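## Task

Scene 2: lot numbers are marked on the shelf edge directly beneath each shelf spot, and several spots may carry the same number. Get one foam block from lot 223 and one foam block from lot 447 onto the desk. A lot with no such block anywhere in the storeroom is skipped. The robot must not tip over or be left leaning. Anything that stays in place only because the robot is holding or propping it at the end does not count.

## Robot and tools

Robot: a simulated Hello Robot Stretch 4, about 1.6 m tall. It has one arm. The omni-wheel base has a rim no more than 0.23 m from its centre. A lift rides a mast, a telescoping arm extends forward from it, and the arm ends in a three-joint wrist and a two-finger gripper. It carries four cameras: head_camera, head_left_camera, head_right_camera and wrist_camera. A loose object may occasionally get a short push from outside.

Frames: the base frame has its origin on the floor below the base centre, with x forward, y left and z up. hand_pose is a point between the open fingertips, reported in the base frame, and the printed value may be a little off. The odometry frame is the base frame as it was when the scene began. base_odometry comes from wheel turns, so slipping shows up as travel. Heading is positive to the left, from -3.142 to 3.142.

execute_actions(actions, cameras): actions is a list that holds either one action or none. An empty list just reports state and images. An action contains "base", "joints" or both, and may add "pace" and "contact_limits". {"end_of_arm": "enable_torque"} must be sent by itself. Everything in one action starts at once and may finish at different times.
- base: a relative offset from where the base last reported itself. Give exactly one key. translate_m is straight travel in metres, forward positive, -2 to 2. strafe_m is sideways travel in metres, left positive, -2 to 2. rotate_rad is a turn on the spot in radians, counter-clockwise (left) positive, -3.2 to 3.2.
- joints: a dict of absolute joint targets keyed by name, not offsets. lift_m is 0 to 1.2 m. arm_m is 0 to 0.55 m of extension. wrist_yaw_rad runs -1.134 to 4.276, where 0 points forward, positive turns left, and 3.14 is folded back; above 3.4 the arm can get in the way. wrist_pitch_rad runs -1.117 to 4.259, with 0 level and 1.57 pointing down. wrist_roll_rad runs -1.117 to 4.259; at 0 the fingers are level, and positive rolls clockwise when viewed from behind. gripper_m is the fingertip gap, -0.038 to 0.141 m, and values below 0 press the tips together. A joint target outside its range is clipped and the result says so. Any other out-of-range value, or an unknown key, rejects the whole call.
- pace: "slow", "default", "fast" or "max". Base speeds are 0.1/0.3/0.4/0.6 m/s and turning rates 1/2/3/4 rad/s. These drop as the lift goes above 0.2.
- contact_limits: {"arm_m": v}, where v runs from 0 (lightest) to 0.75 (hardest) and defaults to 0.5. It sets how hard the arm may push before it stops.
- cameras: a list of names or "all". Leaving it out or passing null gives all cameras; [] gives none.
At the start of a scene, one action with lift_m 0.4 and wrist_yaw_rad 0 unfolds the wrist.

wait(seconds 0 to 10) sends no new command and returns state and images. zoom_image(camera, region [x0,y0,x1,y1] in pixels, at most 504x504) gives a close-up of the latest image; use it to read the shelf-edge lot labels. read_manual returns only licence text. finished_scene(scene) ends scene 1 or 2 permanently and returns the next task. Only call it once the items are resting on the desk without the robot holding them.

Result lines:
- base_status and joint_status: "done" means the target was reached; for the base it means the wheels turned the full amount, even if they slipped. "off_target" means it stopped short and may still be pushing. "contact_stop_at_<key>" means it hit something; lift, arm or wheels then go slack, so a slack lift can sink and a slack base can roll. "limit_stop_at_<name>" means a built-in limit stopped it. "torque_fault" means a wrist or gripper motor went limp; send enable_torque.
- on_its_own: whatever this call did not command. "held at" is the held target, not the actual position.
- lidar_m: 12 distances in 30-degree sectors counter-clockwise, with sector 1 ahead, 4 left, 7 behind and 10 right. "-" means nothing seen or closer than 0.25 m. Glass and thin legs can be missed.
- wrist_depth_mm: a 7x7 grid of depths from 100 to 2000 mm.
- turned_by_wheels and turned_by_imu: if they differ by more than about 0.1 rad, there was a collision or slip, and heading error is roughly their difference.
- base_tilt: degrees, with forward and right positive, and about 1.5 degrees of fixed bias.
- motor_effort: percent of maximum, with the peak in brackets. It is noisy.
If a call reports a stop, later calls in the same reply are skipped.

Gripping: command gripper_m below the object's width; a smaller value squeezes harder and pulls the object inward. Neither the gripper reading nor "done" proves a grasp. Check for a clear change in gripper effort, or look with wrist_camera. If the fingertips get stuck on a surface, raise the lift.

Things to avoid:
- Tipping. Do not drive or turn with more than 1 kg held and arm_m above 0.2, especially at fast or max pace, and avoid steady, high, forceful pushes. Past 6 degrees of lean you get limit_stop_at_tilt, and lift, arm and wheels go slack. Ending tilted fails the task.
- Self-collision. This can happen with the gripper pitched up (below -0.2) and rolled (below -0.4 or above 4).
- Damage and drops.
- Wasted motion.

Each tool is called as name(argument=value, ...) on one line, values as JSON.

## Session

execute_actions(actions=[])

Scene clock: 0.00 s.
base_odometry: x=+0.000 y=+0.000 heading=+0.000 (m, m, rad; odometry frame)
turned_by_wheels: +0.000 (rad since the last result)
turned_by_imu: +0.000 (rad since the last result)
base_tilt: forward=-0.1 right=-0.5 (deg)
lidar_m: 0.57 0.60 0.77 1.65 1.68 0.97 0.85 0.85 1.09 2.55 0.99 0.64
base_status: not commanded
joint_positions: lift_m=+0.215 arm_m=+0.000 wrist_yaw_rad=+3.203 wrist_pitch_rad=-0.016 wrist_roll_rad=-0.004 gripper_m=+0.057
joint_status: not commanded
motor_effort: lift_m=+18 arm_m=+0 wrist_yaw_rad=-2 wrist_pitch_rad=-8 wrist_roll_rad=-1 gripper_m=-4 wheel_0=+0 wheel_1=+0 wheel_2=+0 (%)
hand_pose: x=-0.1228 y=+0.0697 z=+0.3978 quat_wxyz=(-0.030, +0.008, -0.002, +1.000) (m; base frame)
wrist_depth_mm: - 133 134 1808 1808 1921 1921 / - 110 135 1308 1756 1863 1863 / - 119 148 1756 1808 1863 1983 / 137 136 1430 1808 1863 1863 1983 / 1661 1708 1397 1756 1808 1921 1863 / 229 1255 201 1205 200 1281 1229 / 226 878 946 - 946 866 917
pictures: head_camera, head_left_camera, head_right_camera, wrist_camera
camera_calibration (this result's frames):
wrist_camera: T_world_to_cam=[[-0.021371, 0.999603, 0.0183417, -0.0893482], [0.0203403, 0.0187768, -0.999617, 0.448786], [-0.999565, -0.0209897, -0.0207335, 0.116581], [0, 0, 0, 1]] pos_world=[0.105492, 0.083333, 0.45267]
Images, in order (width x height): head_camera 420x560, head_left_camera 420x672, head_right_camera 420x672, wrist_camera 616x392.

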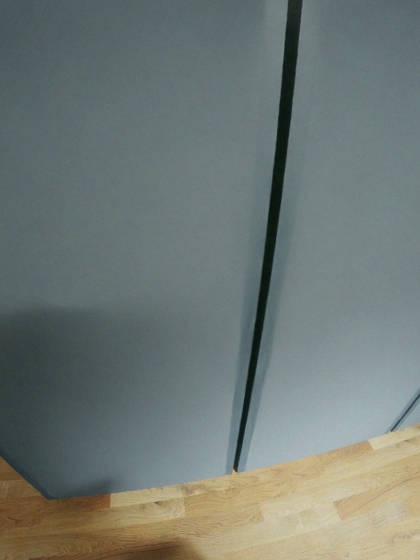

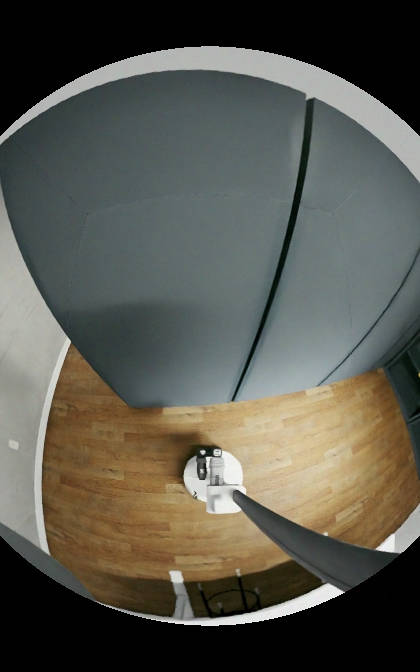

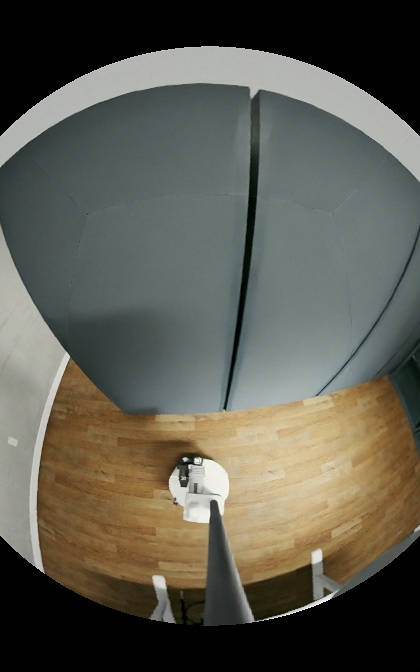

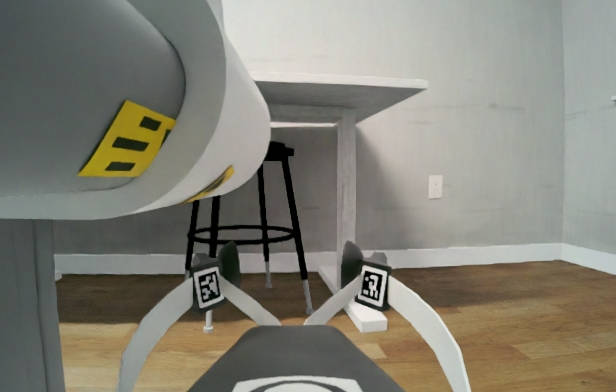

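execute_actions(actions=[{"base":{"rotate_rad":-1.45},"joints":{"lift_m":0.5,"wrist_yaw_rad":0}}])

Scene clock: 2.93 s.
base_odometry: x=+0.000 y=+0.000 heading=-1.450 (m, m, rad; odometry frame)
turned_by_wheels: -1.450 (rad since the last result)
turned_by_imu: -1.435 (rad since the last result)
base_tilt: forward=-0.1 right=-0.4 (deg)
lidar_m: 2.48 0.89 0.60 0.57 0.60 0.89 1.67 1.71 0.91 0.85 0.89 1.19
base_status: done
joint_positions: lift_m=+0.500 arm_m=+0.000 wrist_yaw_rad=+0.001 wrist_pitch_rad=-0.016 wrist_roll_rad=-0.004 gripper_m=+0.057
joint_status: all done
motor_effort: lift_m=+25(25) arm_m=+0(0) wrist_yaw_rad=-2(11) wrist_pitch_rad=-6(6) wrist_roll_rad=-1(1) gripper_m=-2(3) wheel_0=+2(8) wheel_1=+2(11) wheel_2=+1(8) (%)
hand_pose: x=+0.4589 y=-0.0873 z=+0.6823 quat_wxyz=(+1.000, -0.002, -0.008, +0.000) (m; base frame)
wrist_depth_mm: 1098 1708 - - - - - / 1118 1708 - - - - - / 1118 1756 - - - - - / 1138 1708 - - - - - / 1098 1708 - - - - - / 1118 1464 201 1921 200 - 1921 / 1078 1336 1537 - 1537 1430 1464
pictures: head_camera, head_left_camera, head_right_camera, wrist_camera
camera_calibration (this result's frames):
wrist_camera: T_world_to_cam=[[-0.0390764, -0.999068, 0.0183443, -0.0915507], [-0.0214676, -0.0175147, -0.999616, 0.74032], [0.999006, -0.0394552, -0.0207631, -0.218127], [0, 0, 0, 1]] pos_world=[0.230225, -0.0871051, 0.737186]
Images, in order (width x height): head_camera 420x560, head_left_camera 420x672, head_right_camera 420x672, wrist_camera 616x392.

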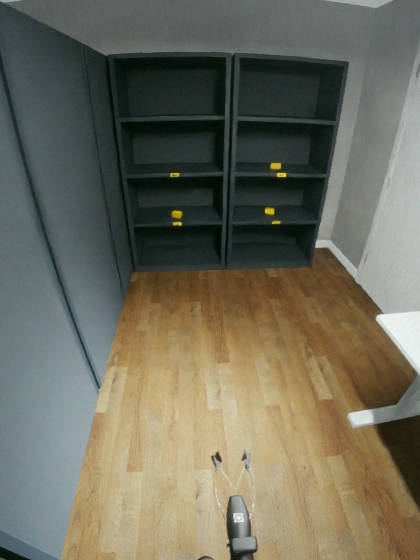

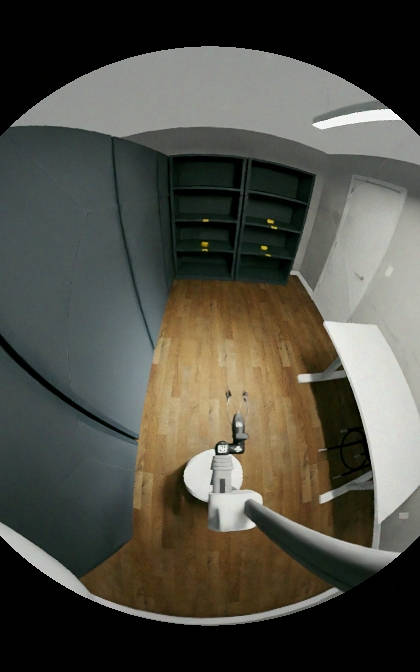

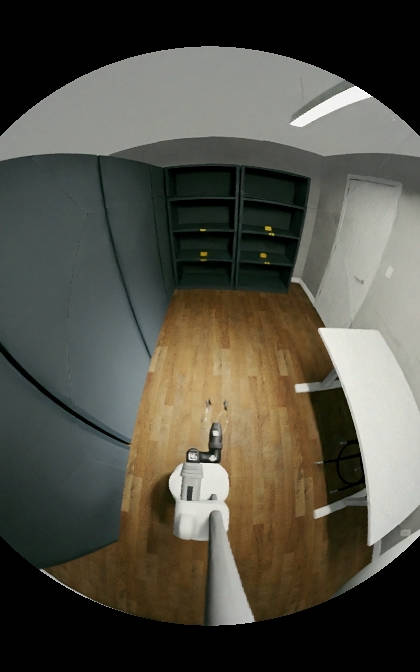

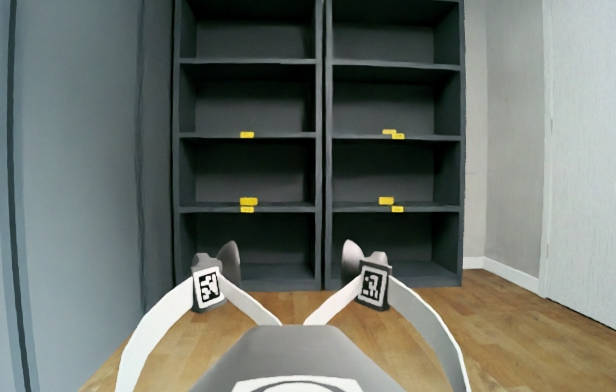

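Shelves ~2.4 m away. Approach.

execute_actions(actions=[{"base":{"translate_m":1.3},"pace":"fast","joints":{"gripper_m":0.13}}], cameras=["head_camera","wrist_camera"])

zoom_image(camera="wrist_camera", region=[150, 40, 550, 300])

Scene clock: 7.87 s.
base_odometry: x=+0.158 y=-1.290 heading=-1.449 (m, m, rad; odometry frame)
turned_by_wheels: +0.000 (rad since the last result)
turned_by_imu: +0.007 (rad since the last result)
base_tilt: forward=+0.0 right=-0.5 (deg)
lidar_m: 1.24 0.86 0.63 0.60 0.63 0.87 3.02 1.23 0.91 1.21 1.70 1.30
base_status: done
joint_positions: lift_m=+0.500 arm_m=+0.000 wrist_yaw_rad=+0.000 wrist_pitch_rad=-0.016 wrist_roll_rad=-0.004 gripper_m=+0.130
joint_status: all done
motor_effort: lift_m=+24(24) arm_m=+0(0) wrist_yaw_rad=-1(2) wrist_pitch_rad=-5(5) wrist_roll_rad=-1(0) gripper_m=-1(0) wheel_0=+2(9) wheel_1=+2(9) wheel_2=+1(12) (%)
hand_pose: x=+0.4589 y=-0.0874 z=+0.6824 quat_wxyz=(+1.000, -0.002, -0.008, +0.000) (m; base frame)
wrist_depth_mm: 1025 1430 1430 1499 1499 1537 1499 / 1025 1205 1281 1255 1138 1499 1397 / 1042 1464 1464 1537 1464 1537 1397 / 1060 1464 1464 1537 1499 1576 1464 / 1042 1138 1366 1366 1098 1308 1366 / 1025 1205 1537 1229 1098 1576 1499 / 1042 1255 1366 - 1281 1255 1308
pictures: head_camera, wrist_camera
camera_calibration (this result's frames):
wrist_camera: T_world_to_cam=[[-0.0394849, -0.999052, 0.0183442, -0.0914817], [-0.0214747, -0.0175059, -0.999616, 0.740356], [0.998989, -0.0398637, -0.0207632, -0.218123], [0, 0, 0, 1]] pos_world=[0.23019, -0.0871296, 0.737222]
Images, in order (width x height): head_camera 420x560, wrist_camera 616x392.

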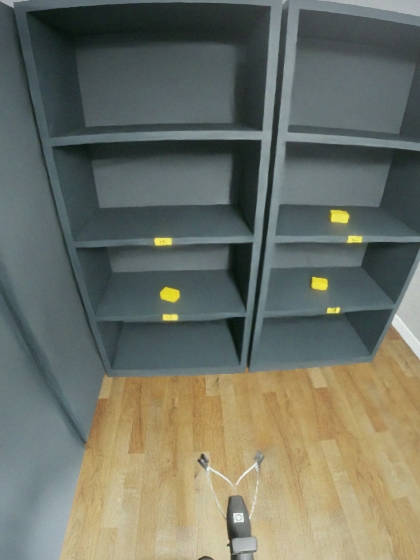

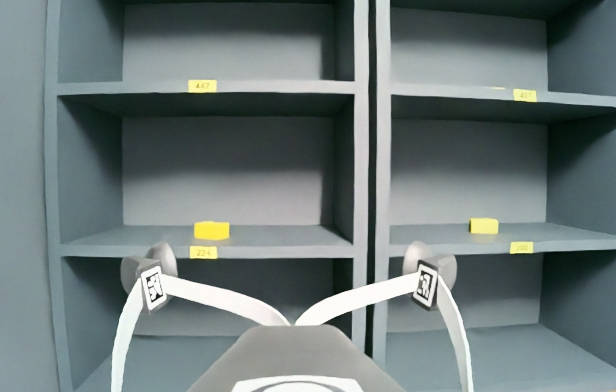

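Region (150, 40, 550, 300) of wrist_camera's 616x392 image, scaled by 1.260; it fills the top 328 rows of this view, and the rest is white.

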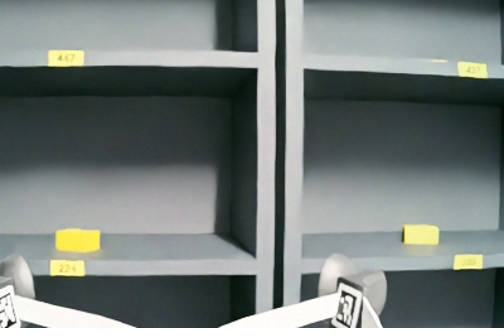

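zoom_image(camera="wrist_camera", region=[460, 75, 580, 265])

zoom_image(camera="wrist_camera", region=[160, 70, 260, 265])

Region (460, 75, 580, 265) of wrist_camera's 616x392 image, scaled by 2.653; it fills the left 318 columns of this view, and the rest is white.

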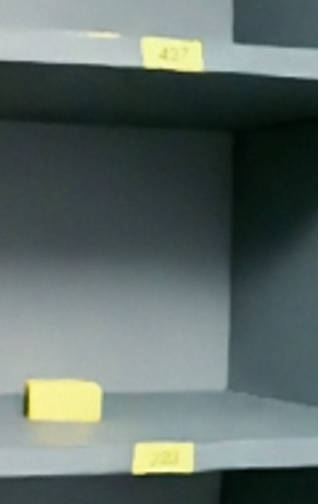

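Region (160, 70, 260, 265) of wrist_camera's 616x392 image, scaled by 2.585; it fills the left 258 columns of this view, and the rest is white.

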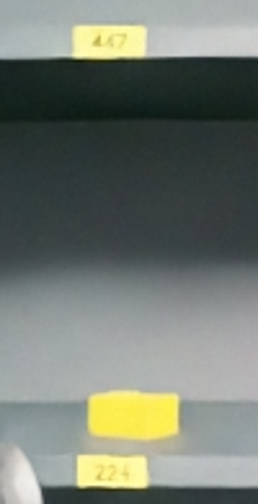

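execute_actions(actions=[{"base":{"strafe_m":-0.52}}], cameras=[])

execute_actions(actions=[{"base":{"translate_m":0.3},"joints":{"lift_m":0.52}}], cameras=["head_camera","wrist_camera"])

Scene clock: 11.47 s.
base_odometry: x=-0.358 y=-1.353 heading=-1.449 (m, m, rad; odometry frame)
turned_by_wheels: +0.000 (rad since the last result)
turned_by_imu: +0.001 (rad since the last result)
base_tilt: forward=+0.0 right=-0.5 (deg)
lidar_m: 1.23 1.31 1.16 1.11 1.16 1.62 1.47 0.46 0.42 1.08 1.11 1.31
base_status: done
joint_positions: lift_m=+0.500 arm_m=+0.000 wrist_yaw_rad=+0.000 wrist_pitch_rad=-0.016 wrist_roll_rad=-0.004 gripper_m=+0.130
joint_status: not commanded
motor_effort: lift_m=+23(24) arm_m=+0(0) wrist_yaw_rad=+0(3) wrist_pitch_rad=-6(7) wrist_roll_rad=-1(1) gripper_m=+0(1) wheel_0=+0(10) wheel_1=-2(9) wheel_2=-1(1) (%)
hand_pose: x=+0.4589 y=-0.0874 z=+0.6824 quat_wxyz=(+1.000, -0.002, -0.008, +0.000) (m; base frame)
wrist_depth_mm: 1430 1430 1281 1464 1499 1255 1430 / 1205 1205 1078 1281 1255 1205 1430 / 1430 1464 1336 1537 1537 1308 1397 / 1464 1499 1336 1499 1537 1336 1397 / 1182 1118 1118 1397 1160 1182 1397 / 1499 1499 1060 1576 1576 1205 1397 / 1281 1281 1060 - 1366 1281 1366
pictures: none
No camera images: the call's "cameras" was empty. Leave "cameras" out to get every camera's image.

Scene clock: 13.93 s.
base_odometry: x=-0.322 y=-1.651 heading=-1.449 (m, m, rad; odometry frame)
turned_by_wheels: +0.001 (rad since the last result)
turned_by_imu: +0.002 (rad since the last result)
base_tilt: forward=+0.0 right=-0.5 (deg)
lidar_m: 0.94 0.97 1.16 1.11 1.18 1.62 1.42 0.68 0.85 1.02 1.16 1.01
base_status: done
joint_positions: lift_m=+0.520 arm_m=+0.000 wrist_yaw_rad=+0.000 wrist_pitch_rad=-0.016 wrist_roll_rad=-0.004 gripper_m=+0.130
joint_status: all done
motor_effort: lift_m=+24(25) arm_m=+0(0) wrist_yaw_rad=+2(2) wrist_pitch_rad=-6(6) wrist_roll_rad=-1(1) gripper_m=-1(0) wheel_0=+3(8) wheel_1=+3(7) wheel_2=+0(10) (%)
hand_pose: x=+0.4589 y=-0.0874 z=+0.7024 quat_wxyz=(+1.000, -0.002, -0.008, +0.000) (m; base frame)
wrist_depth_mm: 1138 759 1182 1182 1182 1138 798 / 809 723 866 866 842 917 798 / 1160 768 1182 1182 1205 1138 854 / 1160 768 1205 1205 1229 1138 854 / 1025 778 960 1078 976 1008 842 / 1182 750 768 768 1255 991 842 / 1205 759 917 - 1281 1060 854
pictures: head_camera, wrist_camera
camera_calibration (this result's frames):
wrist_camera: T_world_to_cam=[[-0.0395351, -0.99905, 0.0183444, -0.0918401], [-0.0214756, -0.0175049, -0.999616, 0.76035], [0.998987, -0.0399139, -0.0207632, -0.217708], [0, 0, 0, 1]] pos_world=[0.230185, -0.0871326, 0.757222]
Images, in order (width x height): head_camera 420x560, wrist_camera 616x392.

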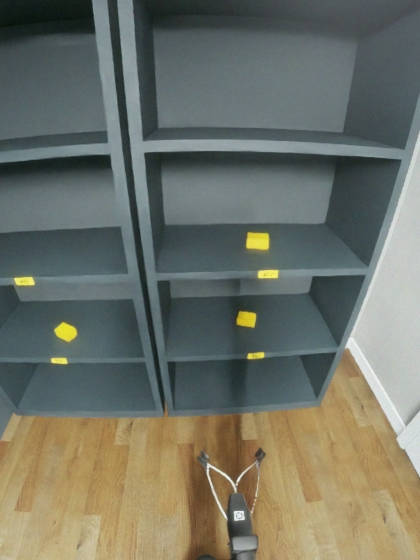

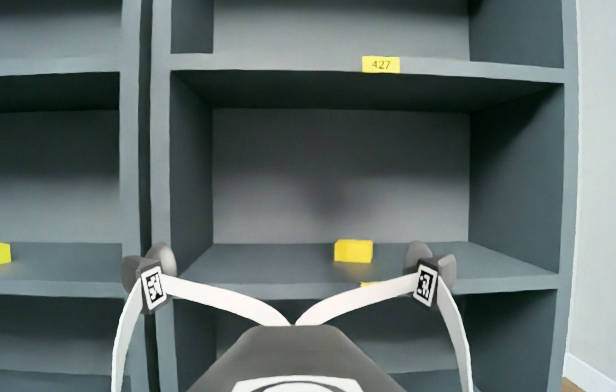

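execute_actions(actions=[{"joints":{"lift_m":0.42}}], cameras=["wrist_camera"])

Scene clock: 15.57 s.
base_odometry: x=-0.322 y=-1.651 heading=-1.449 (m, m, rad; odometry frame)
turned_by_wheels: +0.000 (rad since the last result)
turned_by_imu: +0.001 (rad since the last result)
base_tilt: forward=-0.1 right=-0.5 (deg)
lidar_m: 0.94 0.99 1.19 1.12 1.17 1.62 1.45 0.67 0.87 1.05 1.16 1.00
base_status: not commanded
joint_positions: lift_m=+0.420 arm_m=+0.000 wrist_yaw_rad=+0.000 wrist_pitch_rad=-0.016 wrist_roll_rad=-0.004 gripper_m=+0.130
joint_status: all done
motor_effort: lift_m=+14(22) arm_m=+0(0) wrist_yaw_rad=-1(0) wrist_pitch_rad=-5(5) wrist_roll_rad=-1(1) gripper_m=+0(0) wheel_0=+3(3) wheel_1=+3(3) wheel_2=+0(0) (%)
hand_pose: x=+0.4589 y=-0.0874 z=+0.6032 quat_wxyz=(+1.000, -0.002, -0.008, +0.000) (m; base frame)
wrist_depth_mm: 788 723 798 820 798 809 778 / 1138 759 1118 1205 1182 1060 809 / 1182 768 1182 1205 1229 1138 831 / 1160 768 1118 1205 1229 1060 854 / 1160 750 946 1229 842 946 809 / 1205 750 946 1229 1255 1042 866 / 1160 759 917 - 1205 1060 854
pictures: wrist_camera
camera_calibration (this result's frames):
wrist_camera: T_world_to_cam=[[-0.0395351, -0.99905, 0.0183444, -0.0900208], [-0.0214758, -0.017505, -0.999616, 0.661209], [0.998987, -0.0399139, -0.0207633, -0.219767], [0, 0, 0, 1]] pos_world=[0.230185, -0.0871325, 0.658043]
Images, in order (width x height): wrist_camera 616x392.

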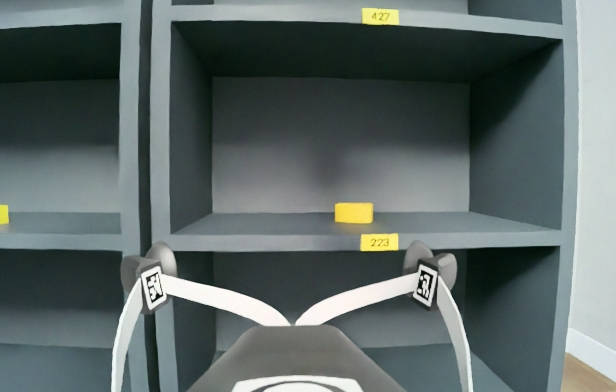

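execute_actions(actions=[{"base":{"strafe_m":-0.14},"joints":{"gripper_m":0.141,"lift_m":0.415}}], cameras=[])

execute_actions(actions=[{"base":{"translate_m":0.2},"joints":{"arm_m":0.25}}], cameras=["wrist_camera"])

Scene clock: 17.63 s.
base_odometry: x=-0.461 y=-1.668 heading=-1.449 (m, m, rad; odometry frame)
turned_by_wheels: +0.000 (rad since the last result)
turned_by_imu: +0.000 (rad since the last result)
base_tilt: forward=-0.1 right=-0.5 (deg)
lidar_m: 0.95 1.00 1.28 1.26 1.33 1.80 0.75 0.63 0.84 0.92 0.99 1.01
base_status: done
joint_positions: lift_m=+0.415 arm_m=+0.000 wrist_yaw_rad=+0.000 wrist_pitch_rad=-0.016 wrist_roll_rad=-0.004 gripper_m=+0.141
joint_status: all done
motor_effort: lift_m=+14(14) arm_m=+0(0) wrist_yaw_rad=-1(3) wrist_pitch_rad=-4(6) wrist_roll_rad=+0(0) gripper_m=+1(4) wheel_0=+0(10) wheel_1=-1(9) wheel_2=-1(1) (%)
hand_pose: x=+0.4589 y=-0.0874 z=+0.5982 quat_wxyz=(+1.000, -0.002, -0.008, +0.000) (m; base frame)
wrist_depth_mm: 741 759 820 831 831 759 1229 / 759 878 1205 1182 1229 866 1229 / 768 891 1182 1205 1229 878 1229 / 768 904 1182 1229 1229 878 1229 / 768 741 1205 1229 809 798 1205 / 1182 750 1229 1229 1229 866 1229 / 1060 866 1182 - 1182 917 1205
pictures: none
No camera images: the call's "cameras" was empty. Leave "cameras" out to get every camera's image.

Scene clock: 19.70 s.
base_odometry: x=-0.437 y=-1.867 heading=-1.448 (m, m, rad; odometry frame)
turned_by_wheels: +0.001 (rad since the last result)
turned_by_imu: +0.002 (rad since the last result)
base_tilt: forward=+0.0 right=-0.5 (deg)
lidar_m: 0.75 0.79 1.07 1.24 1.33 1.78 0.82 0.82 1.00 0.92 1.02 0.79
base_status: done
joint_positions: lift_m=+0.415 arm_m=+0.249 wrist_yaw_rad=+0.000 wrist_pitch_rad=-0.016 wrist_roll_rad=-0.004 gripper_m=+0.141
joint_status: all done
motor_effort: lift_m=+14(14) arm_m=+8(11) wrist_yaw_rad=-2(1) wrist_pitch_rad=-6(7) wrist_roll_rad=-1(0) gripper_m=+1(0) wheel_0=+3(6) wheel_1=+2(6) wheel_2=+1(9) (%)
hand_pose: x=+0.7079 y=-0.0874 z=+0.5982 quat_wxyz=(+1.000, -0.002, -0.008, +0.000) (m; base frame)
wrist_depth_mm: 564 723 741 741 759 759 621 / 564 732 750 759 768 768 634 / 569 741 750 759 759 778 634 / 574 750 750 768 778 788 640 / 517 539 554 496 559 549 544 / 304 307 310 314 317 327 329 / 535 732 768 - 798 798 621
pictures: wrist_camera
camera_calibration (this result's frames):
wrist_camera: T_world_to_cam=[[-0.0394253, -0.999054, 0.0183431, -0.08013], [-0.0214423, -0.0175072, -0.999617, 0.661526], [0.998992, -0.0398035, -0.0207318, -0.468632], [0, 0, 0, 1]] pos_world=[0.479186, -0.087126, 0.653027]
Images, in order (width x height): wrist_camera 616x392.

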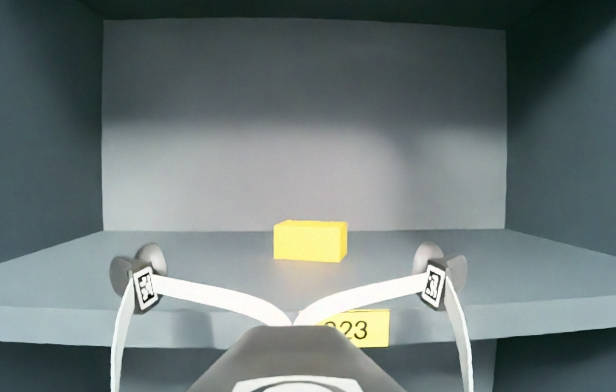

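execute_actions(actions=[{"base":{"strafe_m":-0.022},"joints":{"lift_m":0.398}}], cameras=[])

execute_actions(actions=[{"joints":{"arm_m":0.5}}], cameras=["wrist_camera"])

Scene clock: 20.83 s.
base_odometry: x=-0.458 y=-1.869 heading=-1.448 (m, m, rad; odometry frame)
turned_by_wheels: +0.000 (rad since the last result)
turned_by_imu: +0.000 (rad since the last result)
base_tilt: forward=+0.0 right=-0.4 (deg)
lidar_m: 0.75 0.80 1.09 1.25 1.34 1.85 0.81 0.83 0.93 0.91 0.97 0.80
base_status: done
joint_positions: lift_m=+0.398 arm_m=+0.249 wrist_yaw_rad=+0.000 wrist_pitch_rad=-0.016 wrist_roll_rad=-0.004 gripper_m=+0.141
joint_status: all done
motor_effort: lift_m=+14(13) arm_m=+8(8) wrist_yaw_rad=-3(1) wrist_pitch_rad=-6(6) wrist_roll_rad=+0(1) gripper_m=+2(1) wheel_0=-1(9) wheel_1=-1(6) wheel_2=+0(0) (%)
hand_pose: x=+0.7079 y=-0.0874 z=+0.5812 quat_wxyz=(+1.000, -0.002, -0.008, +0.000) (m; base frame)
wrist_depth_mm: 597 723 741 750 759 768 591 / 603 732 732 750 759 768 603 / 615 732 750 759 759 788 603 / 609 741 759 768 778 778 609 / 449 455 473 477 473 469 455 / 303 303 310 309 319 324 329 / 597 759 759 - 788 798 585
pictures: none
No camera images: the call's "cameras" was empty. Leave "cameras" out to get every camera's image.

Scene clock: 22.73 s.
base_odometry: x=-0.458 y=-1.869 heading=-1.450 (m, m, rad; odometry frame)
turned_by_wheels: -0.001 (rad since the last result)
turned_by_imu: +0.009 (rad since the last result)
base_tilt: forward=-0.1 right=-0.5 (deg)
lidar_m: 0.75 0.79 1.13 1.26 1.35 1.88 0.80 0.79 0.96 0.91 0.98 0.78
base_status: not commanded
joint_positions: lift_m=+0.398 arm_m=+0.491 wrist_yaw_rad=-0.014 wrist_pitch_rad=-0.012 wrist_roll_rad=-0.005 gripper_m=+0.141
joint_status: arm_m contact_stop (moved +0.242 of +0.251)
on_its_own: arm_m is slack since a contact_stop (your +0.500 is given up); wrist_yaw_rad is at rest, and its effort (+41) is outside its rest range (-13 to +13)
motor_effort: lift_m=+14(14) arm_m=+0(23) wrist_yaw_rad=+41(59) wrist_pitch_rad=-18(24) wrist_roll_rad=+1(4) gripper_m=-1(0) wheel_0=-3(3) wheel_1=+1(5) wheel_2=-13(18) (%)
hand_pose: x=+0.9488 y=-0.0916 z=+0.5800 quat_wxyz=(+1.000, -0.003, -0.006, -0.007) (m; base frame)
wrist_depth_mm: 488 496 504 517 521 530 535 / 492 500 504 517 521 530 539 / 500 504 512 521 530 535 544 / 500 508 517 525 535 544 549 / 430 439 397 265 399 452 445 / 250 224 226 229 228 242 257 / 186 181 195 - 198 185 -
pictures: wrist_camera
camera_calibration (this result's frames):
wrist_camera: T_world_to_cam=[[-0.0539257, -0.998354, 0.0195137, -0.0613523], [-0.0257779, -0.0181437, -0.999503, 0.652463], [0.998212, -0.0544019, -0.0247571, -0.708049], [0, 0, 0, 1]] pos_world=[0.720294, -0.0879324, 0.635807]
Images, in order (width x height): wrist_camera 616x392.

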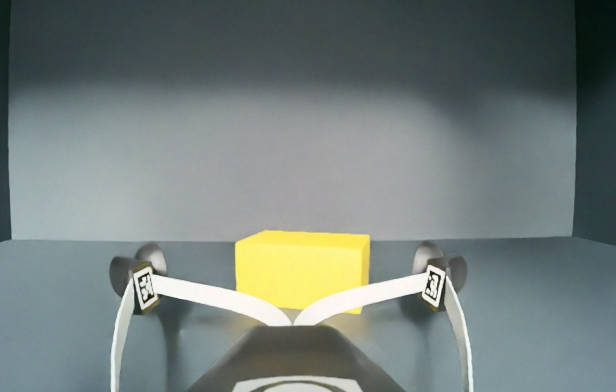

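execute_actions(actions=[{"joints":{"lift_m":0.414,"arm_m":0.48}}], cameras=[])

execute_actions(actions=[{"joints":{"arm_m":0.545},"contact_limits":{"arm_m":0.3}}], cameras=["wrist_camera"])

Scene clock: 23.73 s.
base_odometry: x=-0.458 y=-1.869 heading=-1.448 (m, m, rad; odometry frame)
turned_by_wheels: +0.001 (rad since the last result)
turned_by_imu: +0.002 (rad since the last result)
base_tilt: forward=-0.1 right=-0.5 (deg)
lidar_m: 0.75 0.80 1.09 1.26 1.35 1.83 0.82 0.82 0.93 0.92 1.00 0.77
base_status: not commanded
joint_positions: lift_m=+0.414 arm_m=+0.481 wrist_yaw_rad=+0.000 wrist_pitch_rad=-0.015 wrist_roll_rad=-0.004 gripper_m=+0.141
joint_status: all done
motor_effort: lift_m=+24(26) arm_m=-8(9) wrist_yaw_rad=+0(39) wrist_pitch_rad=-6(17) wrist_roll_rad=-1(2) gripper_m=+0(1) wheel_0=-1(3) wheel_1=+2(1) wheel_2=+2(13) (%)
hand_pose: x=+0.9408 y=-0.0875 z=+0.5962 quat_wxyz=(+1.000, -0.002, -0.008, +0.000) (m; base frame)
wrist_depth_mm: 500 508 512 521 525 525 535 / 504 512 517 525 530 535 539 / 508 517 517 525 530 539 544 / 508 521 525 535 539 544 549 / 512 521 525 325 539 539 530 / 296 264 267 264 262 286 303 / 220 213 230 - 232 216 -
pictures: none
No camera images: the call's "cameras" was empty. Leave "cameras" out to get every camera's image.

Scene clock: 24.83 s.
base_odometry: x=-0.458 y=-1.869 heading=-1.448 (m, m, rad; odometry frame)
turned_by_wheels: +0.000 (rad since the last result)
turned_by_imu: +0.000 (rad since the last result)
base_tilt: forward=+0.0 right=-0.5 (deg)
lidar_m: 0.75 0.79 1.10 1.27 1.34 1.85 0.82 0.82 0.94 0.92 0.98 0.79
base_status: not commanded
joint_positions: lift_m=+0.414 arm_m=+0.544 wrist_yaw_rad=+0.000 wrist_pitch_rad=-0.015 wrist_roll_rad=-0.004 gripper_m=+0.141
joint_status: all done
motor_effort: lift_m=+24(25) arm_m=+8(8) wrist_yaw_rad=+0(2) wrist_pitch_rad=-7(7) wrist_roll_rad=+0(0) gripper_m=-3(0) wheel_0=-1(1) wheel_1=+2(1) wheel_2=+2(2) (%)
contact_limits: arm_m 0.3
hand_pose: x=+1.0029 y=-0.0874 z=+0.5963 quat_wxyz=(+1.000, -0.002, -0.008, +0.000) (m; base frame)
wrist_depth_mm: 442 449 455 455 462 469 473 / 445 449 459 462 466 473 477 / 449 455 462 466 473 473 484 / 455 459 462 469 473 480 484 / 455 459 466 473 480 480 492 / 297 263 264 204 200 283 301 / 220 213 230 - 204 216 -
pictures: wrist_camera
camera_calibration (this result's frames):
wrist_camera: T_world_to_cam=[[-0.039599, -0.99904, 0.0187225, -0.0685668], [-0.0217808, -0.0178697, -0.999603, 0.666224], [0.998978, -0.0399911, -0.0210523, -0.763149], [0, 0, 0, 1]] pos_world=[0.774165, -0.087115, 0.651177]
Images, in order (width x height): wrist_camera 616x392.

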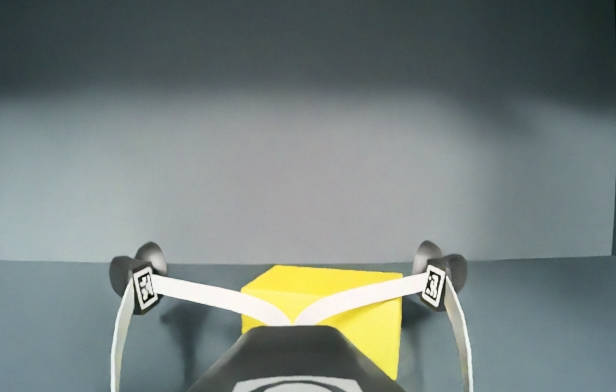

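execute_actions(actions=[{"joints":{"wrist_pitch_rad":0.13,"lift_m":0.41}}], cameras=["wrist_camera"])

Scene clock: 25.60 s.
base_odometry: x=-0.458 y=-1.869 heading=-1.448 (m, m, rad; odometry frame)
turned_by_wheels: +0.000 (rad since the last result)
turned_by_imu: +0.000 (rad since the last result)
base_tilt: forward=-0.1 right=-0.5 (deg)
lidar_m: 0.76 0.79 1.13 1.27 1.34 1.84 0.80 0.82 0.96 0.91 0.99 0.79
base_status: not commanded
joint_positions: lift_m=+0.411 arm_m=+0.544 wrist_yaw_rad=+0.003 wrist_pitch_rad=+0.112 wrist_roll_rad=-0.003 gripper_m=+0.141
joint_status: all done
on_its_own: wrist_pitch_rad is at rest, and its effort (+55) is outside its rest range (-23 to +23)
motor_effort: lift_m=+6(26) arm_m=+6(8) wrist_yaw_rad=-12(12) wrist_pitch_rad=+55(55) wrist_roll_rad=-4(5) gripper_m=-1(0) wheel_0=-2(1) wheel_1=+2(1) wheel_2=+2(2) (%)
hand_pose: x=+1.0019 y=-0.0865 z=+0.5572 quat_wxyz=(+0.998, -0.002, +0.056, +0.002) (m; base frame)
wrist_depth_mm: 424 427 433 436 439 445 449 / 433 433 442 445 452 455 459 / 442 445 452 459 462 466 469 / 455 455 462 466 473 477 484 / 336 343 349 212 225 359 357 / 228 208 213 203 201 225 236 / 180 177 188 - 190 180 -
pictures: wrist_camera
camera_calibration (this result's frames):
wrist_camera: T_world_to_cam=[[-0.0338346, -0.999181, 0.0221806, -0.074661], [-0.14831, -0.0169279, -0.988796, 0.747981], [0.988362, -0.0367452, -0.147616, -0.68155], [0, 0, 0, 1]] pos_world=[0.782025, -0.0869817, 0.640649]
Images, in order (width x height): wrist_camera 616x392.

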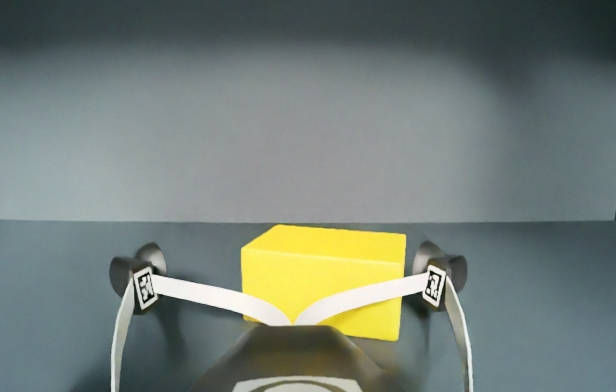

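Tips pressing the shelf; ease pitch, then grip.

execute_actions(actions=[{"joints":{"wrist_pitch_rad":0.07}}], cameras=[])

execute_actions(actions=[{"joints":{"gripper_m":0.035}}], cameras=["wrist_camera"])

execute_actions(actions=[{"joints":{"lift_m":0.45}}], cameras=["wrist_camera"])

Scene clock: 26.40 s.
base_odometry: x=-0.458 y=-1.869 heading=-1.448 (m, m, rad; odometry frame)
turned_by_wheels: +0.000 (rad since the last result)
turned_by_imu: +0.000 (rad since the last result)
base_tilt: forward=-0.1 right=-0.4 (deg)
lidar_m: 0.75 0.80 1.13 1.26 1.34 1.89 0.79 0.81 0.92 0.89 0.96 0.79
base_status: not commanded
joint_positions: lift_m=+0.411 arm_m=+0.544 wrist_yaw_rad=-0.001 wrist_pitch_rad=+0.065 wrist_roll_rad=-0.003 gripper_m=+0.141
joint_status: all done
motor_effort: lift_m=+7(7) arm_m=+5(5) wrist_yaw_rad=+2(10) wrist_pitch_rad=+17(48) wrist_roll_rad=-4(4) gripper_m=+0(0) wheel_0=-1(2) wheel_1=+1(1) wheel_2=+0(2) (%)
hand_pose: x=+1.0027 y=-0.0877 z=+0.5706 quat_wxyz=(+0.999, -0.001, +0.032, +0.000) (m; base frame)
wrist_depth_mm: 427 433 436 445 449 452 455 / 436 442 445 452 452 459 466 / 442 445 452 459 462 469 477 / 452 459 466 469 477 480 484 / 375 382 394 232 233 394 392 / 242 220 221 203 202 237 250 / 189 184 195 - 198 186 -
pictures: none
No camera images: the call's "cameras" was empty. Leave "cameras" out to get every camera's image.

Scene clock: 28.47 s.
base_odometry: x=-0.458 y=-1.869 heading=-1.448 (m, m, rad; odometry frame)
turned_by_wheels: +0.000 (rad since the last result)
turned_by_imu: +0.001 (rad since the last result)
base_tilt: forward=-0.1 right=-0.4 (deg)
lidar_m: 0.74 0.80 1.09 1.28 1.36 1.86 0.82 0.84 0.95 0.91 0.97 0.78
base_status: not commanded
joint_positions: lift_m=+0.411 arm_m=+0.544 wrist_yaw_rad=-0.001 wrist_pitch_rad=+0.065 wrist_roll_rad=-0.003 gripper_m=+0.036
joint_status: all done
motor_effort: lift_m=+7(7) arm_m=+5(5) wrist_yaw_rad=+1(2) wrist_pitch_rad=+17(16) wrist_roll_rad=-4(4) gripper_m=-26(26) wheel_0=-1(1) wheel_1=+1(1) wheel_2=+0(0) (%)
hand_pose: x=+1.0027 y=-0.0877 z=+0.5706 quat_wxyz=(+0.999, -0.001, +0.032, +0.000) (m; base frame)
wrist_depth_mm: 430 433 439 442 449 452 459 / 436 442 445 452 455 462 466 / 445 449 455 459 466 473 473 / 452 455 462 469 473 480 484 / 375 384 227 229 399 392 392 / 242 178 211 193 196 235 250 / 187 184 186 - 198 186 -
pictures: wrist_camera
camera_calibration (this result's frames):
wrist_camera: T_world_to_cam=[[-0.0391004, -0.999026, 0.0204554, -0.0698779], [-0.101636, -0.0163886, -0.994687, 0.718003], [0.994053, -0.0409717, -0.100896, -0.71316], [0, 0, 0, 1]] pos_world=[0.779161, -0.0872621, 0.643663]
Images, in order (width x height): wrist_camera 616x392.

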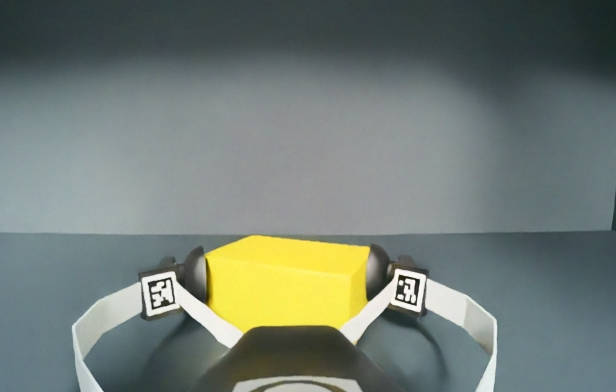

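Scene clock: 29.47 s.
base_odometry: x=-0.458 y=-1.869 heading=-1.448 (m, m, rad; odometry frame)
turned_by_wheels: +0.000 (rad since the last result)
turned_by_imu: +0.000 (rad since the last result)
base_tilt: forward=+0.0 right=-0.4 (deg)
lidar_m: 0.73 0.79 1.13 1.29 1.34 1.87 0.79 0.83 0.94 0.91 0.99 0.78
base_status: not commanded
joint_positions: lift_m=+0.450 arm_m=+0.544 wrist_yaw_rad=+0.000 wrist_pitch_rad=+0.072 wrist_roll_rad=-0.004 gripper_m=+0.036
joint_status: all done
motor_effort: lift_m=+25(25) arm_m=+5(6) wrist_yaw_rad=+0(0) wrist_pitch_rad=-5(16) wrist_roll_rad=-3(3) gripper_m=-24(25) wheel_0=-1(1) wheel_1=+1(1) wheel_2=+0(1) (%)
hand_pose: x=+1.0027 y=-0.0873 z=+0.6069 quat_wxyz=(+0.999, -0.002, +0.036, +0.000) (m; base frame)
wrist_depth_mm: 424 430 439 439 445 452 455 / 436 442 442 449 455 462 462 / 442 449 452 455 462 469 477 / 455 455 462 469 477 484 488 / 459 462 227 229 480 484 480 / 306 178 209 192 196 297 315 / 238 235 236 - 251 236 -
pictures: wrist_camera
camera_calibration (this result's frames):
wrist_camera: T_world_to_cam=[[-0.0375601, -0.999064, 0.0214786, -0.0724088], [-0.109384, -0.0172542, -0.99385, 0.761294], [0.99329, -0.0396785, -0.108634, -0.70387], [0, 0, 0, 1]] pos_world=[0.7797, -0.087134, 0.681703]
Images, in order (width x height): wrist_camera 616x392.

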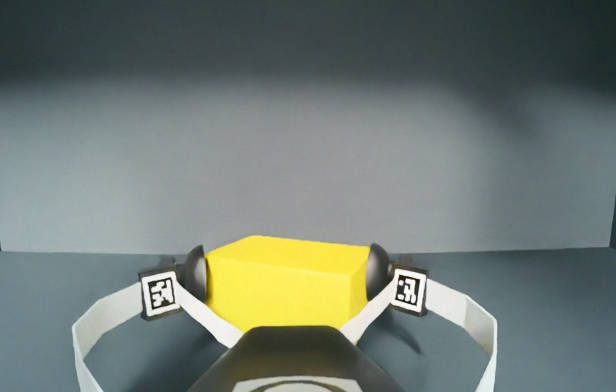

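execute_actions(actions=[{"joints":{"arm_m":0}}], cameras=[])

execute_actions(actions=[{"base":{"strafe_m":0.65},"joints":{"lift_m":0.85,"wrist_pitch_rad":0}}], cameras=[])

execute_actions(actions=[{"base":{"translate_m":-1.5},"pace":"fast"}], cameras=[])

execute_actions(actions=[{"base":{"rotate_rad":-1.57}}])

Scene clock: 32.43 s.
base_odometry: x=-0.458 y=-1.869 heading=-1.448 (m, m, rad; odometry frame)
turned_by_wheels: +0.000 (rad since the last result)
turned_by_imu: +0.001 (rad since the last result)
base_tilt: forward=-0.1 right=-0.4 (deg)
lidar_m: 0.75 0.80 1.11 1.28 1.34 1.83 0.80 0.78 0.95 0.90 0.99 0.78
base_status: not commanded
joint_positions: lift_m=+0.450 arm_m=+0.001 wrist_yaw_rad=+0.000 wrist_pitch_rad=+0.073 wrist_roll_rad=-0.004 gripper_m=+0.036
joint_status: all done
motor_effort: lift_m=+24(24) arm_m=-8(7) wrist_yaw_rad=-3(3) wrist_pitch_rad=-6(7) wrist_roll_rad=+0(1) gripper_m=-25(24) wheel_0=-1(1) wheel_1=+2(1) wheel_2=+0(0) (%)
hand_pose: x=+0.4601 y=-0.0875 z=+0.6068 quat_wxyz=(+0.999, -0.002, +0.036, +0.000) (m; base frame)
wrist_depth_mm: 580 820 931 931 946 809 609 / 591 904 976 976 991 842 615 / 591 904 991 976 1008 866 621 / 597 809 991 991 1008 798 621 / 554 559 227 229 580 627 597 / 585 178 211 192 196 759 621 / 580 891 976 - 1078 842 634
pictures: none
No camera images: the call's "cameras" was empty. Leave "cameras" out to get every camera's image.

Scene clock: 35.93 s.
base_odometry: x=+0.187 y=-1.790 heading=-1.448 (m, m, rad; odometry frame)
turned_by_wheels: +0.000 (rad since the last result)
turned_by_imu: +0.003 (rad since the last result)
base_tilt: forward=-0.1 right=-0.4 (deg)
lidar_m: 0.74 0.82 0.65 0.61 0.66 0.92 3.53 1.13 1.12 1.57 1.10 0.80
base_status: done
joint_positions: lift_m=+0.850 arm_m=+0.001 wrist_yaw_rad=+0.000 wrist_pitch_rad=+0.003 wrist_roll_rad=-0.004 gripper_m=+0.036
joint_status: all done
motor_effort: lift_m=+24(26) arm_m=-8(9) wrist_yaw_rad=-1(1) wrist_pitch_rad=-10(12) wrist_roll_rad=-2(1) gripper_m=-23(24) wheel_0=-1(11) wheel_1=+2(10) wheel_2=+1(3) (%)
hand_pose: x=+0.4609 y=-0.0875 z=+1.0269 quat_wxyz=(+1.000, -0.002, +0.002, +0.000) (m; base frame)
wrist_depth_mm: 904 891 917 931 585 842 904 / 960 976 991 991 591 1008 1025 / 976 991 991 1008 597 1042 1042 / 917 991 1008 1008 597 891 1060 / 917 559 227 229 574 585 1060 / 991 178 209 192 196 1078 1098 / 976 1025 1060 - 591 1008 1060
pictures: none
No camera images: the call's "cameras" was empty. Leave "cameras" out to get every camera's image.

Scene clock: 41.17 s.
base_odometry: x=+0.004 y=-0.301 heading=-1.449 (m, m, rad; odometry frame)
turned_by_wheels: +0.000 (rad since the last result)
turned_by_imu: -0.003 (rad since the last result)
base_tilt: forward=-0.1 right=-0.5 (deg)
lidar_m: 2.26 0.92 0.65 0.63 0.68 0.94 1.98 2.01 0.87 0.80 0.84 2.27
base_status: done
joint_positions: lift_m=+0.850 arm_m=+0.001 wrist_yaw_rad=+0.000 wrist_pitch_rad=+0.003 wrist_roll_rad=-0.004 gripper_m=+0.036
joint_status: not commanded
motor_effort: lift_m=+24(24) arm_m=-8(8) wrist_yaw_rad=-3(0) wrist_pitch_rad=-7(7) wrist_roll_rad=-1(1) gripper_m=-25(24) wheel_0=-2(8) wheel_1=-2(6) wheel_2=+0(11) (%)
hand_pose: x=+0.4609 y=-0.0875 z=+1.0269 quat_wxyz=(+1.000, -0.002, +0.002, +0.000) (m; base frame)
wrist_depth_mm: 1138 1708 - - - - - / 1160 1756 - - - - - / 1160 1756 - - - - - / 1160 1808 - - - - - / 1182 1661 228 229 - - - / 1138 178 210 193 196 - - / 1098 1756 - - - - 1983
pictures: none
No camera images: the call's "cameras" was empty. Leave "cameras" out to get every camera's image.

Scene clock: 43.23 s.
base_odometry: x=+0.004 y=-0.301 heading=-3.018 (m, m, rad; odometry frame)
turned_by_wheels: -1.570 (rad since the last result)
turned_by_imu: -1.555 (rad since the last result)
base_tilt: forward=+0.0 right=-0.5 (deg)
lidar_m: 0.80 0.84 2.28 2.26 0.92 0.66 0.62 0.66 0.93 1.96 2.04 0.84
base_status: done
joint_positions: lift_m=+0.850 arm_m=+0.001 wrist_yaw_rad=+0.000 wrist_pitch_rad=+0.003 wrist_roll_rad=-0.004 gripper_m=+0.036
joint_status: not commanded
motor_effort: lift_m=+24(24) arm_m=-8(8) wrist_yaw_rad=-1(2) wrist_pitch_rad=-7(10) wrist_roll_rad=-1(2) gripper_m=-24(24) wheel_0=+1(5) wheel_1=+0(9) wheel_2=+2(6) (%)
hand_pose: x=+0.4609 y=-0.0874 z=+1.0269 quat_wxyz=(+1.000, -0.002, +0.002, +0.000) (m; base frame)
wrist_depth_mm: 1308 1308 1366 1366 1366 1397 1430 / 1336 1336 1366 1366 1397 1397 1430 / 1366 1336 1397 1366 1397 1430 1430 / 1366 1366 1366 1430 1430 1464 1499 / 1366 1366 228 229 1464 1464 1499 / 917 178 210 192 196 891 946 / 691 683 683 - 723 676 699
pictures: head_camera, head_left_camera, head_right_camera, wrist_camera
camera_calibration (this result's frames):
wrist_camera: T_world_to_cam=[[-0.0391832, -0.999052, 0.0189676, -0.0985182], [-0.040297, -0.0173868, -0.999036, 1.09291], [0.998419, -0.0399097, -0.0395776, -0.193358], [0, 0, 0, 1]] pos_world=[0.233233, -0.0871395, 1.08607]
Images, in order (width x height): head_camera 420x560, head_left_camera 420x672, head_right_camera 420x672, wrist_camera 616x392.

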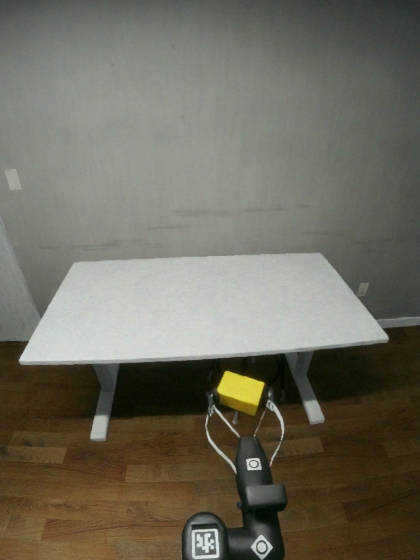

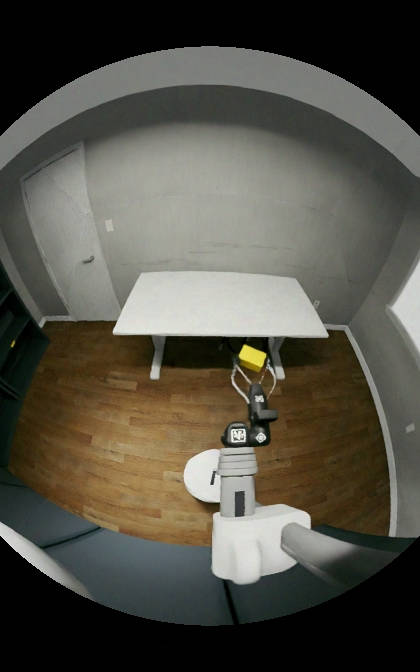

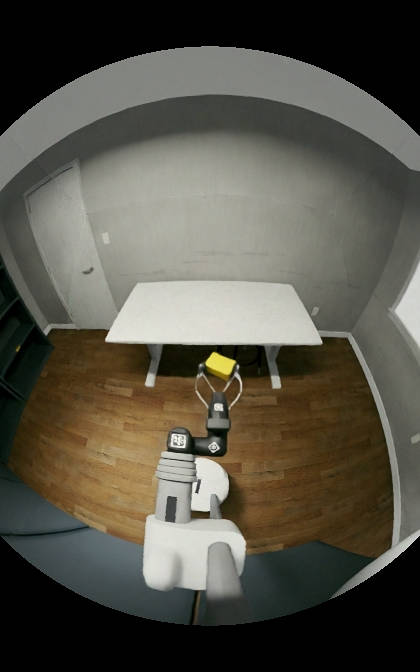

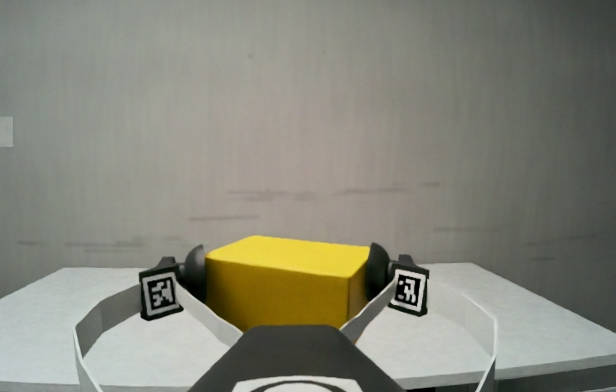

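execute_actions(actions=[{"base":{"translate_m":0.12},"joints":{"arm_m":0.52}}], cameras=[])

execute_actions(actions=[{"joints":{"lift_m":0.65,"wrist_pitch_rad":0.07}}], cameras=["wrist_camera"])

Scene clock: 46.17 s.
base_odometry: x=-0.115 y=-0.316 heading=-3.018 (m, m, rad; odometry frame)
turned_by_wheels: +0.001 (rad since the last result)
turned_by_imu: +0.002 (rad since the last result)
base_tilt: forward=+0.0 right=-0.5 (deg)
lidar_m: 0.67 0.70 2.12 2.28 1.10 0.79 0.76 0.77 1.08 1.96 1.02 0.70
base_status: done
joint_positions: lift_m=+0.850 arm_m=+0.519 wrist_yaw_rad=+0.000 wrist_pitch_rad=+0.003 wrist_roll_rad=-0.004 gripper_m=+0.036
joint_status: all done
motor_effort: lift_m=+24(24) arm_m=+8(8) wrist_yaw_rad=+0(1) wrist_pitch_rad=-6(7) wrist_roll_rad=-2(0) gripper_m=-27(25) wheel_0=+2(7) wheel_1=+4(7) wheel_2=+1(10) (%)
hand_pose: x=+0.9779 y=-0.0874 z=+1.0270 quat_wxyz=(+1.000, -0.002, +0.001, +0.000) (m; base frame)
wrist_depth_mm: 707 723 732 750 750 768 759 / 715 723 741 750 759 768 778 / 723 732 750 759 768 788 788 / 732 750 759 768 778 798 798 / 750 750 228 229 778 798 809 / 759 178 210 192 196 809 809 / 676 668 676 - 723 668 691
pictures: none
No camera images: the call's "cameras" was empty. Leave "cameras" out to get every camera's image.

Scene clock: 48.07 s.
base_odometry: x=-0.115 y=-0.316 heading=-3.018 (m, m, rad; odometry frame)
turned_by_wheels: +0.000 (rad since the last result)
turned_by_imu: +0.001 (rad since the last result)
base_tilt: forward=-0.1 right=-0.5 (deg)
lidar_m: 0.68 0.71 2.08 2.27 1.11 0.79 0.75 0.79 1.09 1.94 1.00 0.74
base_status: not commanded
joint_positions: lift_m=+0.650 arm_m=+0.519 wrist_yaw_rad=+0.000 wrist_pitch_rad=+0.073 wrist_roll_rad=-0.004 gripper_m=+0.036
joint_status: all done
motor_effort: lift_m=+14(24) arm_m=+8(8) wrist_yaw_rad=-3(1) wrist_pitch_rad=-5(6) wrist_roll_rad=-2(1) gripper_m=-24(24) wheel_0=+2(2) wheel_1=+4(4) wheel_2=+1(1) (%)
hand_pose: x=+0.9772 y=-0.0874 z=+0.8077 quat_wxyz=(+0.999, -0.002, +0.036, +0.000) (m; base frame)
wrist_depth_mm: 699 691 715 732 723 741 750 / 715 723 723 732 741 759 768 / 723 732 750 750 759 768 778 / 741 750 759 768 778 788 798 / 512 517 228 229 539 535 530 / 336 178 209 193 196 329 347 / 262 259 262 - 277 260 270
pictures: wrist_camera
camera_calibration (this result's frames):
wrist_camera: T_world_to_cam=[[-0.0377194, -0.999054, 0.0216446, -0.0777076], [-0.109533, -0.017396, -0.993831, 0.95817], [0.993267, -0.0398575, -0.108773, -0.656591], [0, 0, 0, 1]] pos_world=[0.75419, -0.0871359, 0.882521]
Images, in order (width x height): wrist_camera 616x392.

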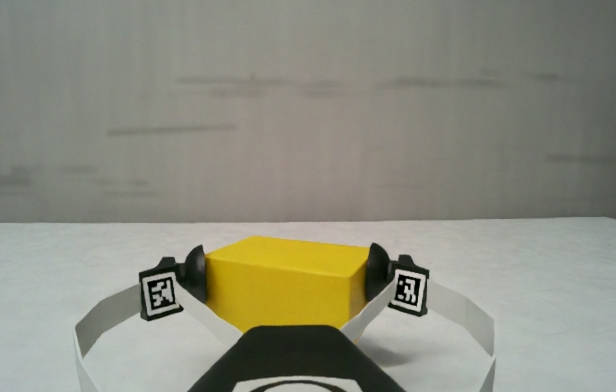

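execute_actions(actions=[{"joints":{"lift_m":0.598}}], cameras=[])

execute_actions(actions=[{"joints":{"gripper_m":0.141}}], cameras=["wrist_camera"])

execute_actions(actions=[{"joints":{"arm_m":0,"lift_m":0.62}}], cameras=["head_camera"])

Scene clock: 49.67 s.
base_odometry: x=-0.115 y=-0.316 heading=-3.018 (m, m, rad; odometry frame)
turned_by_wheels: +0.000 (rad since the last result)
turned_by_imu: +0.001 (rad since the last result)
base_tilt: forward=-0.1 right=-0.4 (deg)
lidar_m: 0.68 0.71 2.11 2.28 1.11 0.79 0.75 0.77 1.09 1.94 1.03 0.72
base_status: not commanded
joint_positions: lift_m=+0.599 arm_m=+0.519 wrist_yaw_rad=+0.000 wrist_pitch_rad=+0.066 wrist_roll_rad=-0.004 gripper_m=+0.036
joint_status: all done
motor_effort: lift_m=+9(15) arm_m=+8(8) wrist_yaw_rad=+0(0) wrist_pitch_rad=+11(14) wrist_roll_rad=-3(3) gripper_m=-25(25) wheel_0=+2(2) wheel_1=+4(4) wheel_2=+1(1) (%)
hand_pose: x=+0.9773 y=-0.0875 z=+0.7580 quat_wxyz=(+0.999, -0.002, +0.033, +0.000) (m; base frame)
wrist_depth_mm: 707 699 715 723 732 741 759 / 707 715 732 741 750 750 759 / 732 732 741 750 750 778 778 / 732 741 750 759 768 788 798 / 373 382 227 229 394 394 387 / 241 177 209 193 196 235 249 / 186 183 185 - 198 186 -
pictures: none
No camera images: the call's "cameras" was empty. Leave "cameras" out to get every camera's image.

Scene clock: 51.73 s.
base_odometry: x=-0.115 y=-0.316 heading=-3.018 (m, m, rad; odometry frame)
turned_by_wheels: +0.000 (rad since the last result)
turned_by_imu: +0.001 (rad since the last result)
base_tilt: forward=-0.1 right=-0.4 (deg)
lidar_m: 0.67 0.72 2.06 2.28 1.10 0.78 0.75 0.79 1.09 1.96 1.01 0.71
base_status: not commanded
joint_positions: lift_m=+0.599 arm_m=+0.519 wrist_yaw_rad=-0.001 wrist_pitch_rad=+0.066 wrist_roll_rad=-0.004 gripper_m=+0.141
joint_status: all done
motor_effort: lift_m=+9(9) arm_m=+8(8) wrist_yaw_rad=-2(0) wrist_pitch_rad=+14(14) wrist_roll_rad=-3(2) gripper_m=+1(25) wheel_0=+2(2) wheel_1=+4(4) wheel_2=+1(1) (%)
hand_pose: x=+0.9773 y=-0.0876 z=+0.7582 quat_wxyz=(+0.999, -0.002, +0.033, +0.000) (m; base frame)
wrist_depth_mm: 699 699 723 732 732 741 759 / 707 715 723 741 750 750 759 / 732 732 732 750 759 768 778 / 723 723 750 759 768 778 798 / 373 379 351 230 355 392 387 / 242 220 222 195 223 236 249 / 188 183 196 - 198 186 -
pictures: wrist_camera
camera_calibration (this result's frames):
wrist_camera: T_world_to_cam=[[-0.0384883, -0.999035, 0.0211695, -0.0756929], [-0.102624, -0.0171213, -0.994573, 0.902774], [0.993975, -0.0404519, -0.101866, -0.668054], [0, 0, 0, 1]] pos_world=[0.753763, -0.0871873, 0.831424]
Images, in order (width x height): wrist_camera 616x392.

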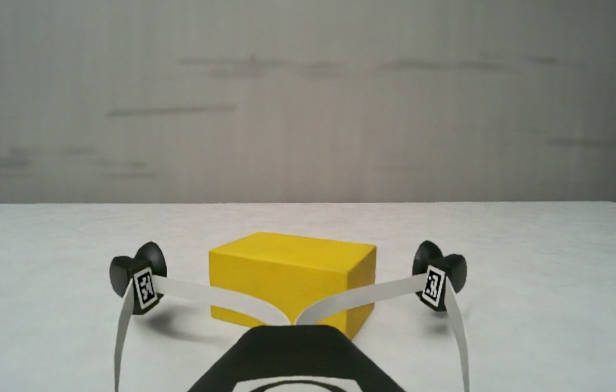

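Scene clock: 54.33 s.
base_odometry: x=-0.115 y=-0.316 heading=-3.018 (m, m, rad; odometry frame)
turned_by_wheels: +0.000 (rad since the last result)
turned_by_imu: +0.001 (rad since the last result)
base_tilt: forward=-0.1 right=-0.5 (deg)
lidar_m: 0.66 0.70 2.08 2.29 1.13 0.79 0.76 0.77 1.08 1.97 1.02 0.72
base_status: not commanded
joint_positions: lift_m=+0.620 arm_m=+0.001 wrist_yaw_rad=+0.000 wrist_pitch_rad=+0.073 wrist_roll_rad=-0.004 gripper_m=+0.141
joint_status: all done
motor_effort: lift_m=+25(27) arm_m=-8(10) wrist_yaw_rad=+1(3) wrist_pitch_rad=-6(13) wrist_roll_rad=+0(2) gripper_m=+1(2) wheel_0=+2(2) wheel_1=+4(3) wheel_2=+1(1) (%)
hand_pose: x=+0.4601 y=-0.0874 z=+0.7768 quat_wxyz=(+0.999, -0.002, +0.036, +0.000) (m; base frame)
wrist_depth_mm: 1160 1182 1205 1205 1229 1255 1255 / 1182 1205 1255 1229 1281 1281 1281 / 1229 1229 1255 1255 1308 1281 1336 / 866 866 866 732 891 904 1336 / 525 473 549 549 500 517 1366 / 1308 1308 1336 699 676 917 1430 / 1308 1308 1336 - 1366 1308 1430
pictures: head_camera
Images, in order (width x height): head_camera 420x560.

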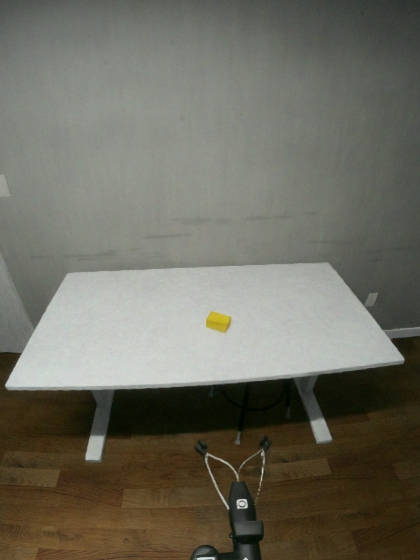

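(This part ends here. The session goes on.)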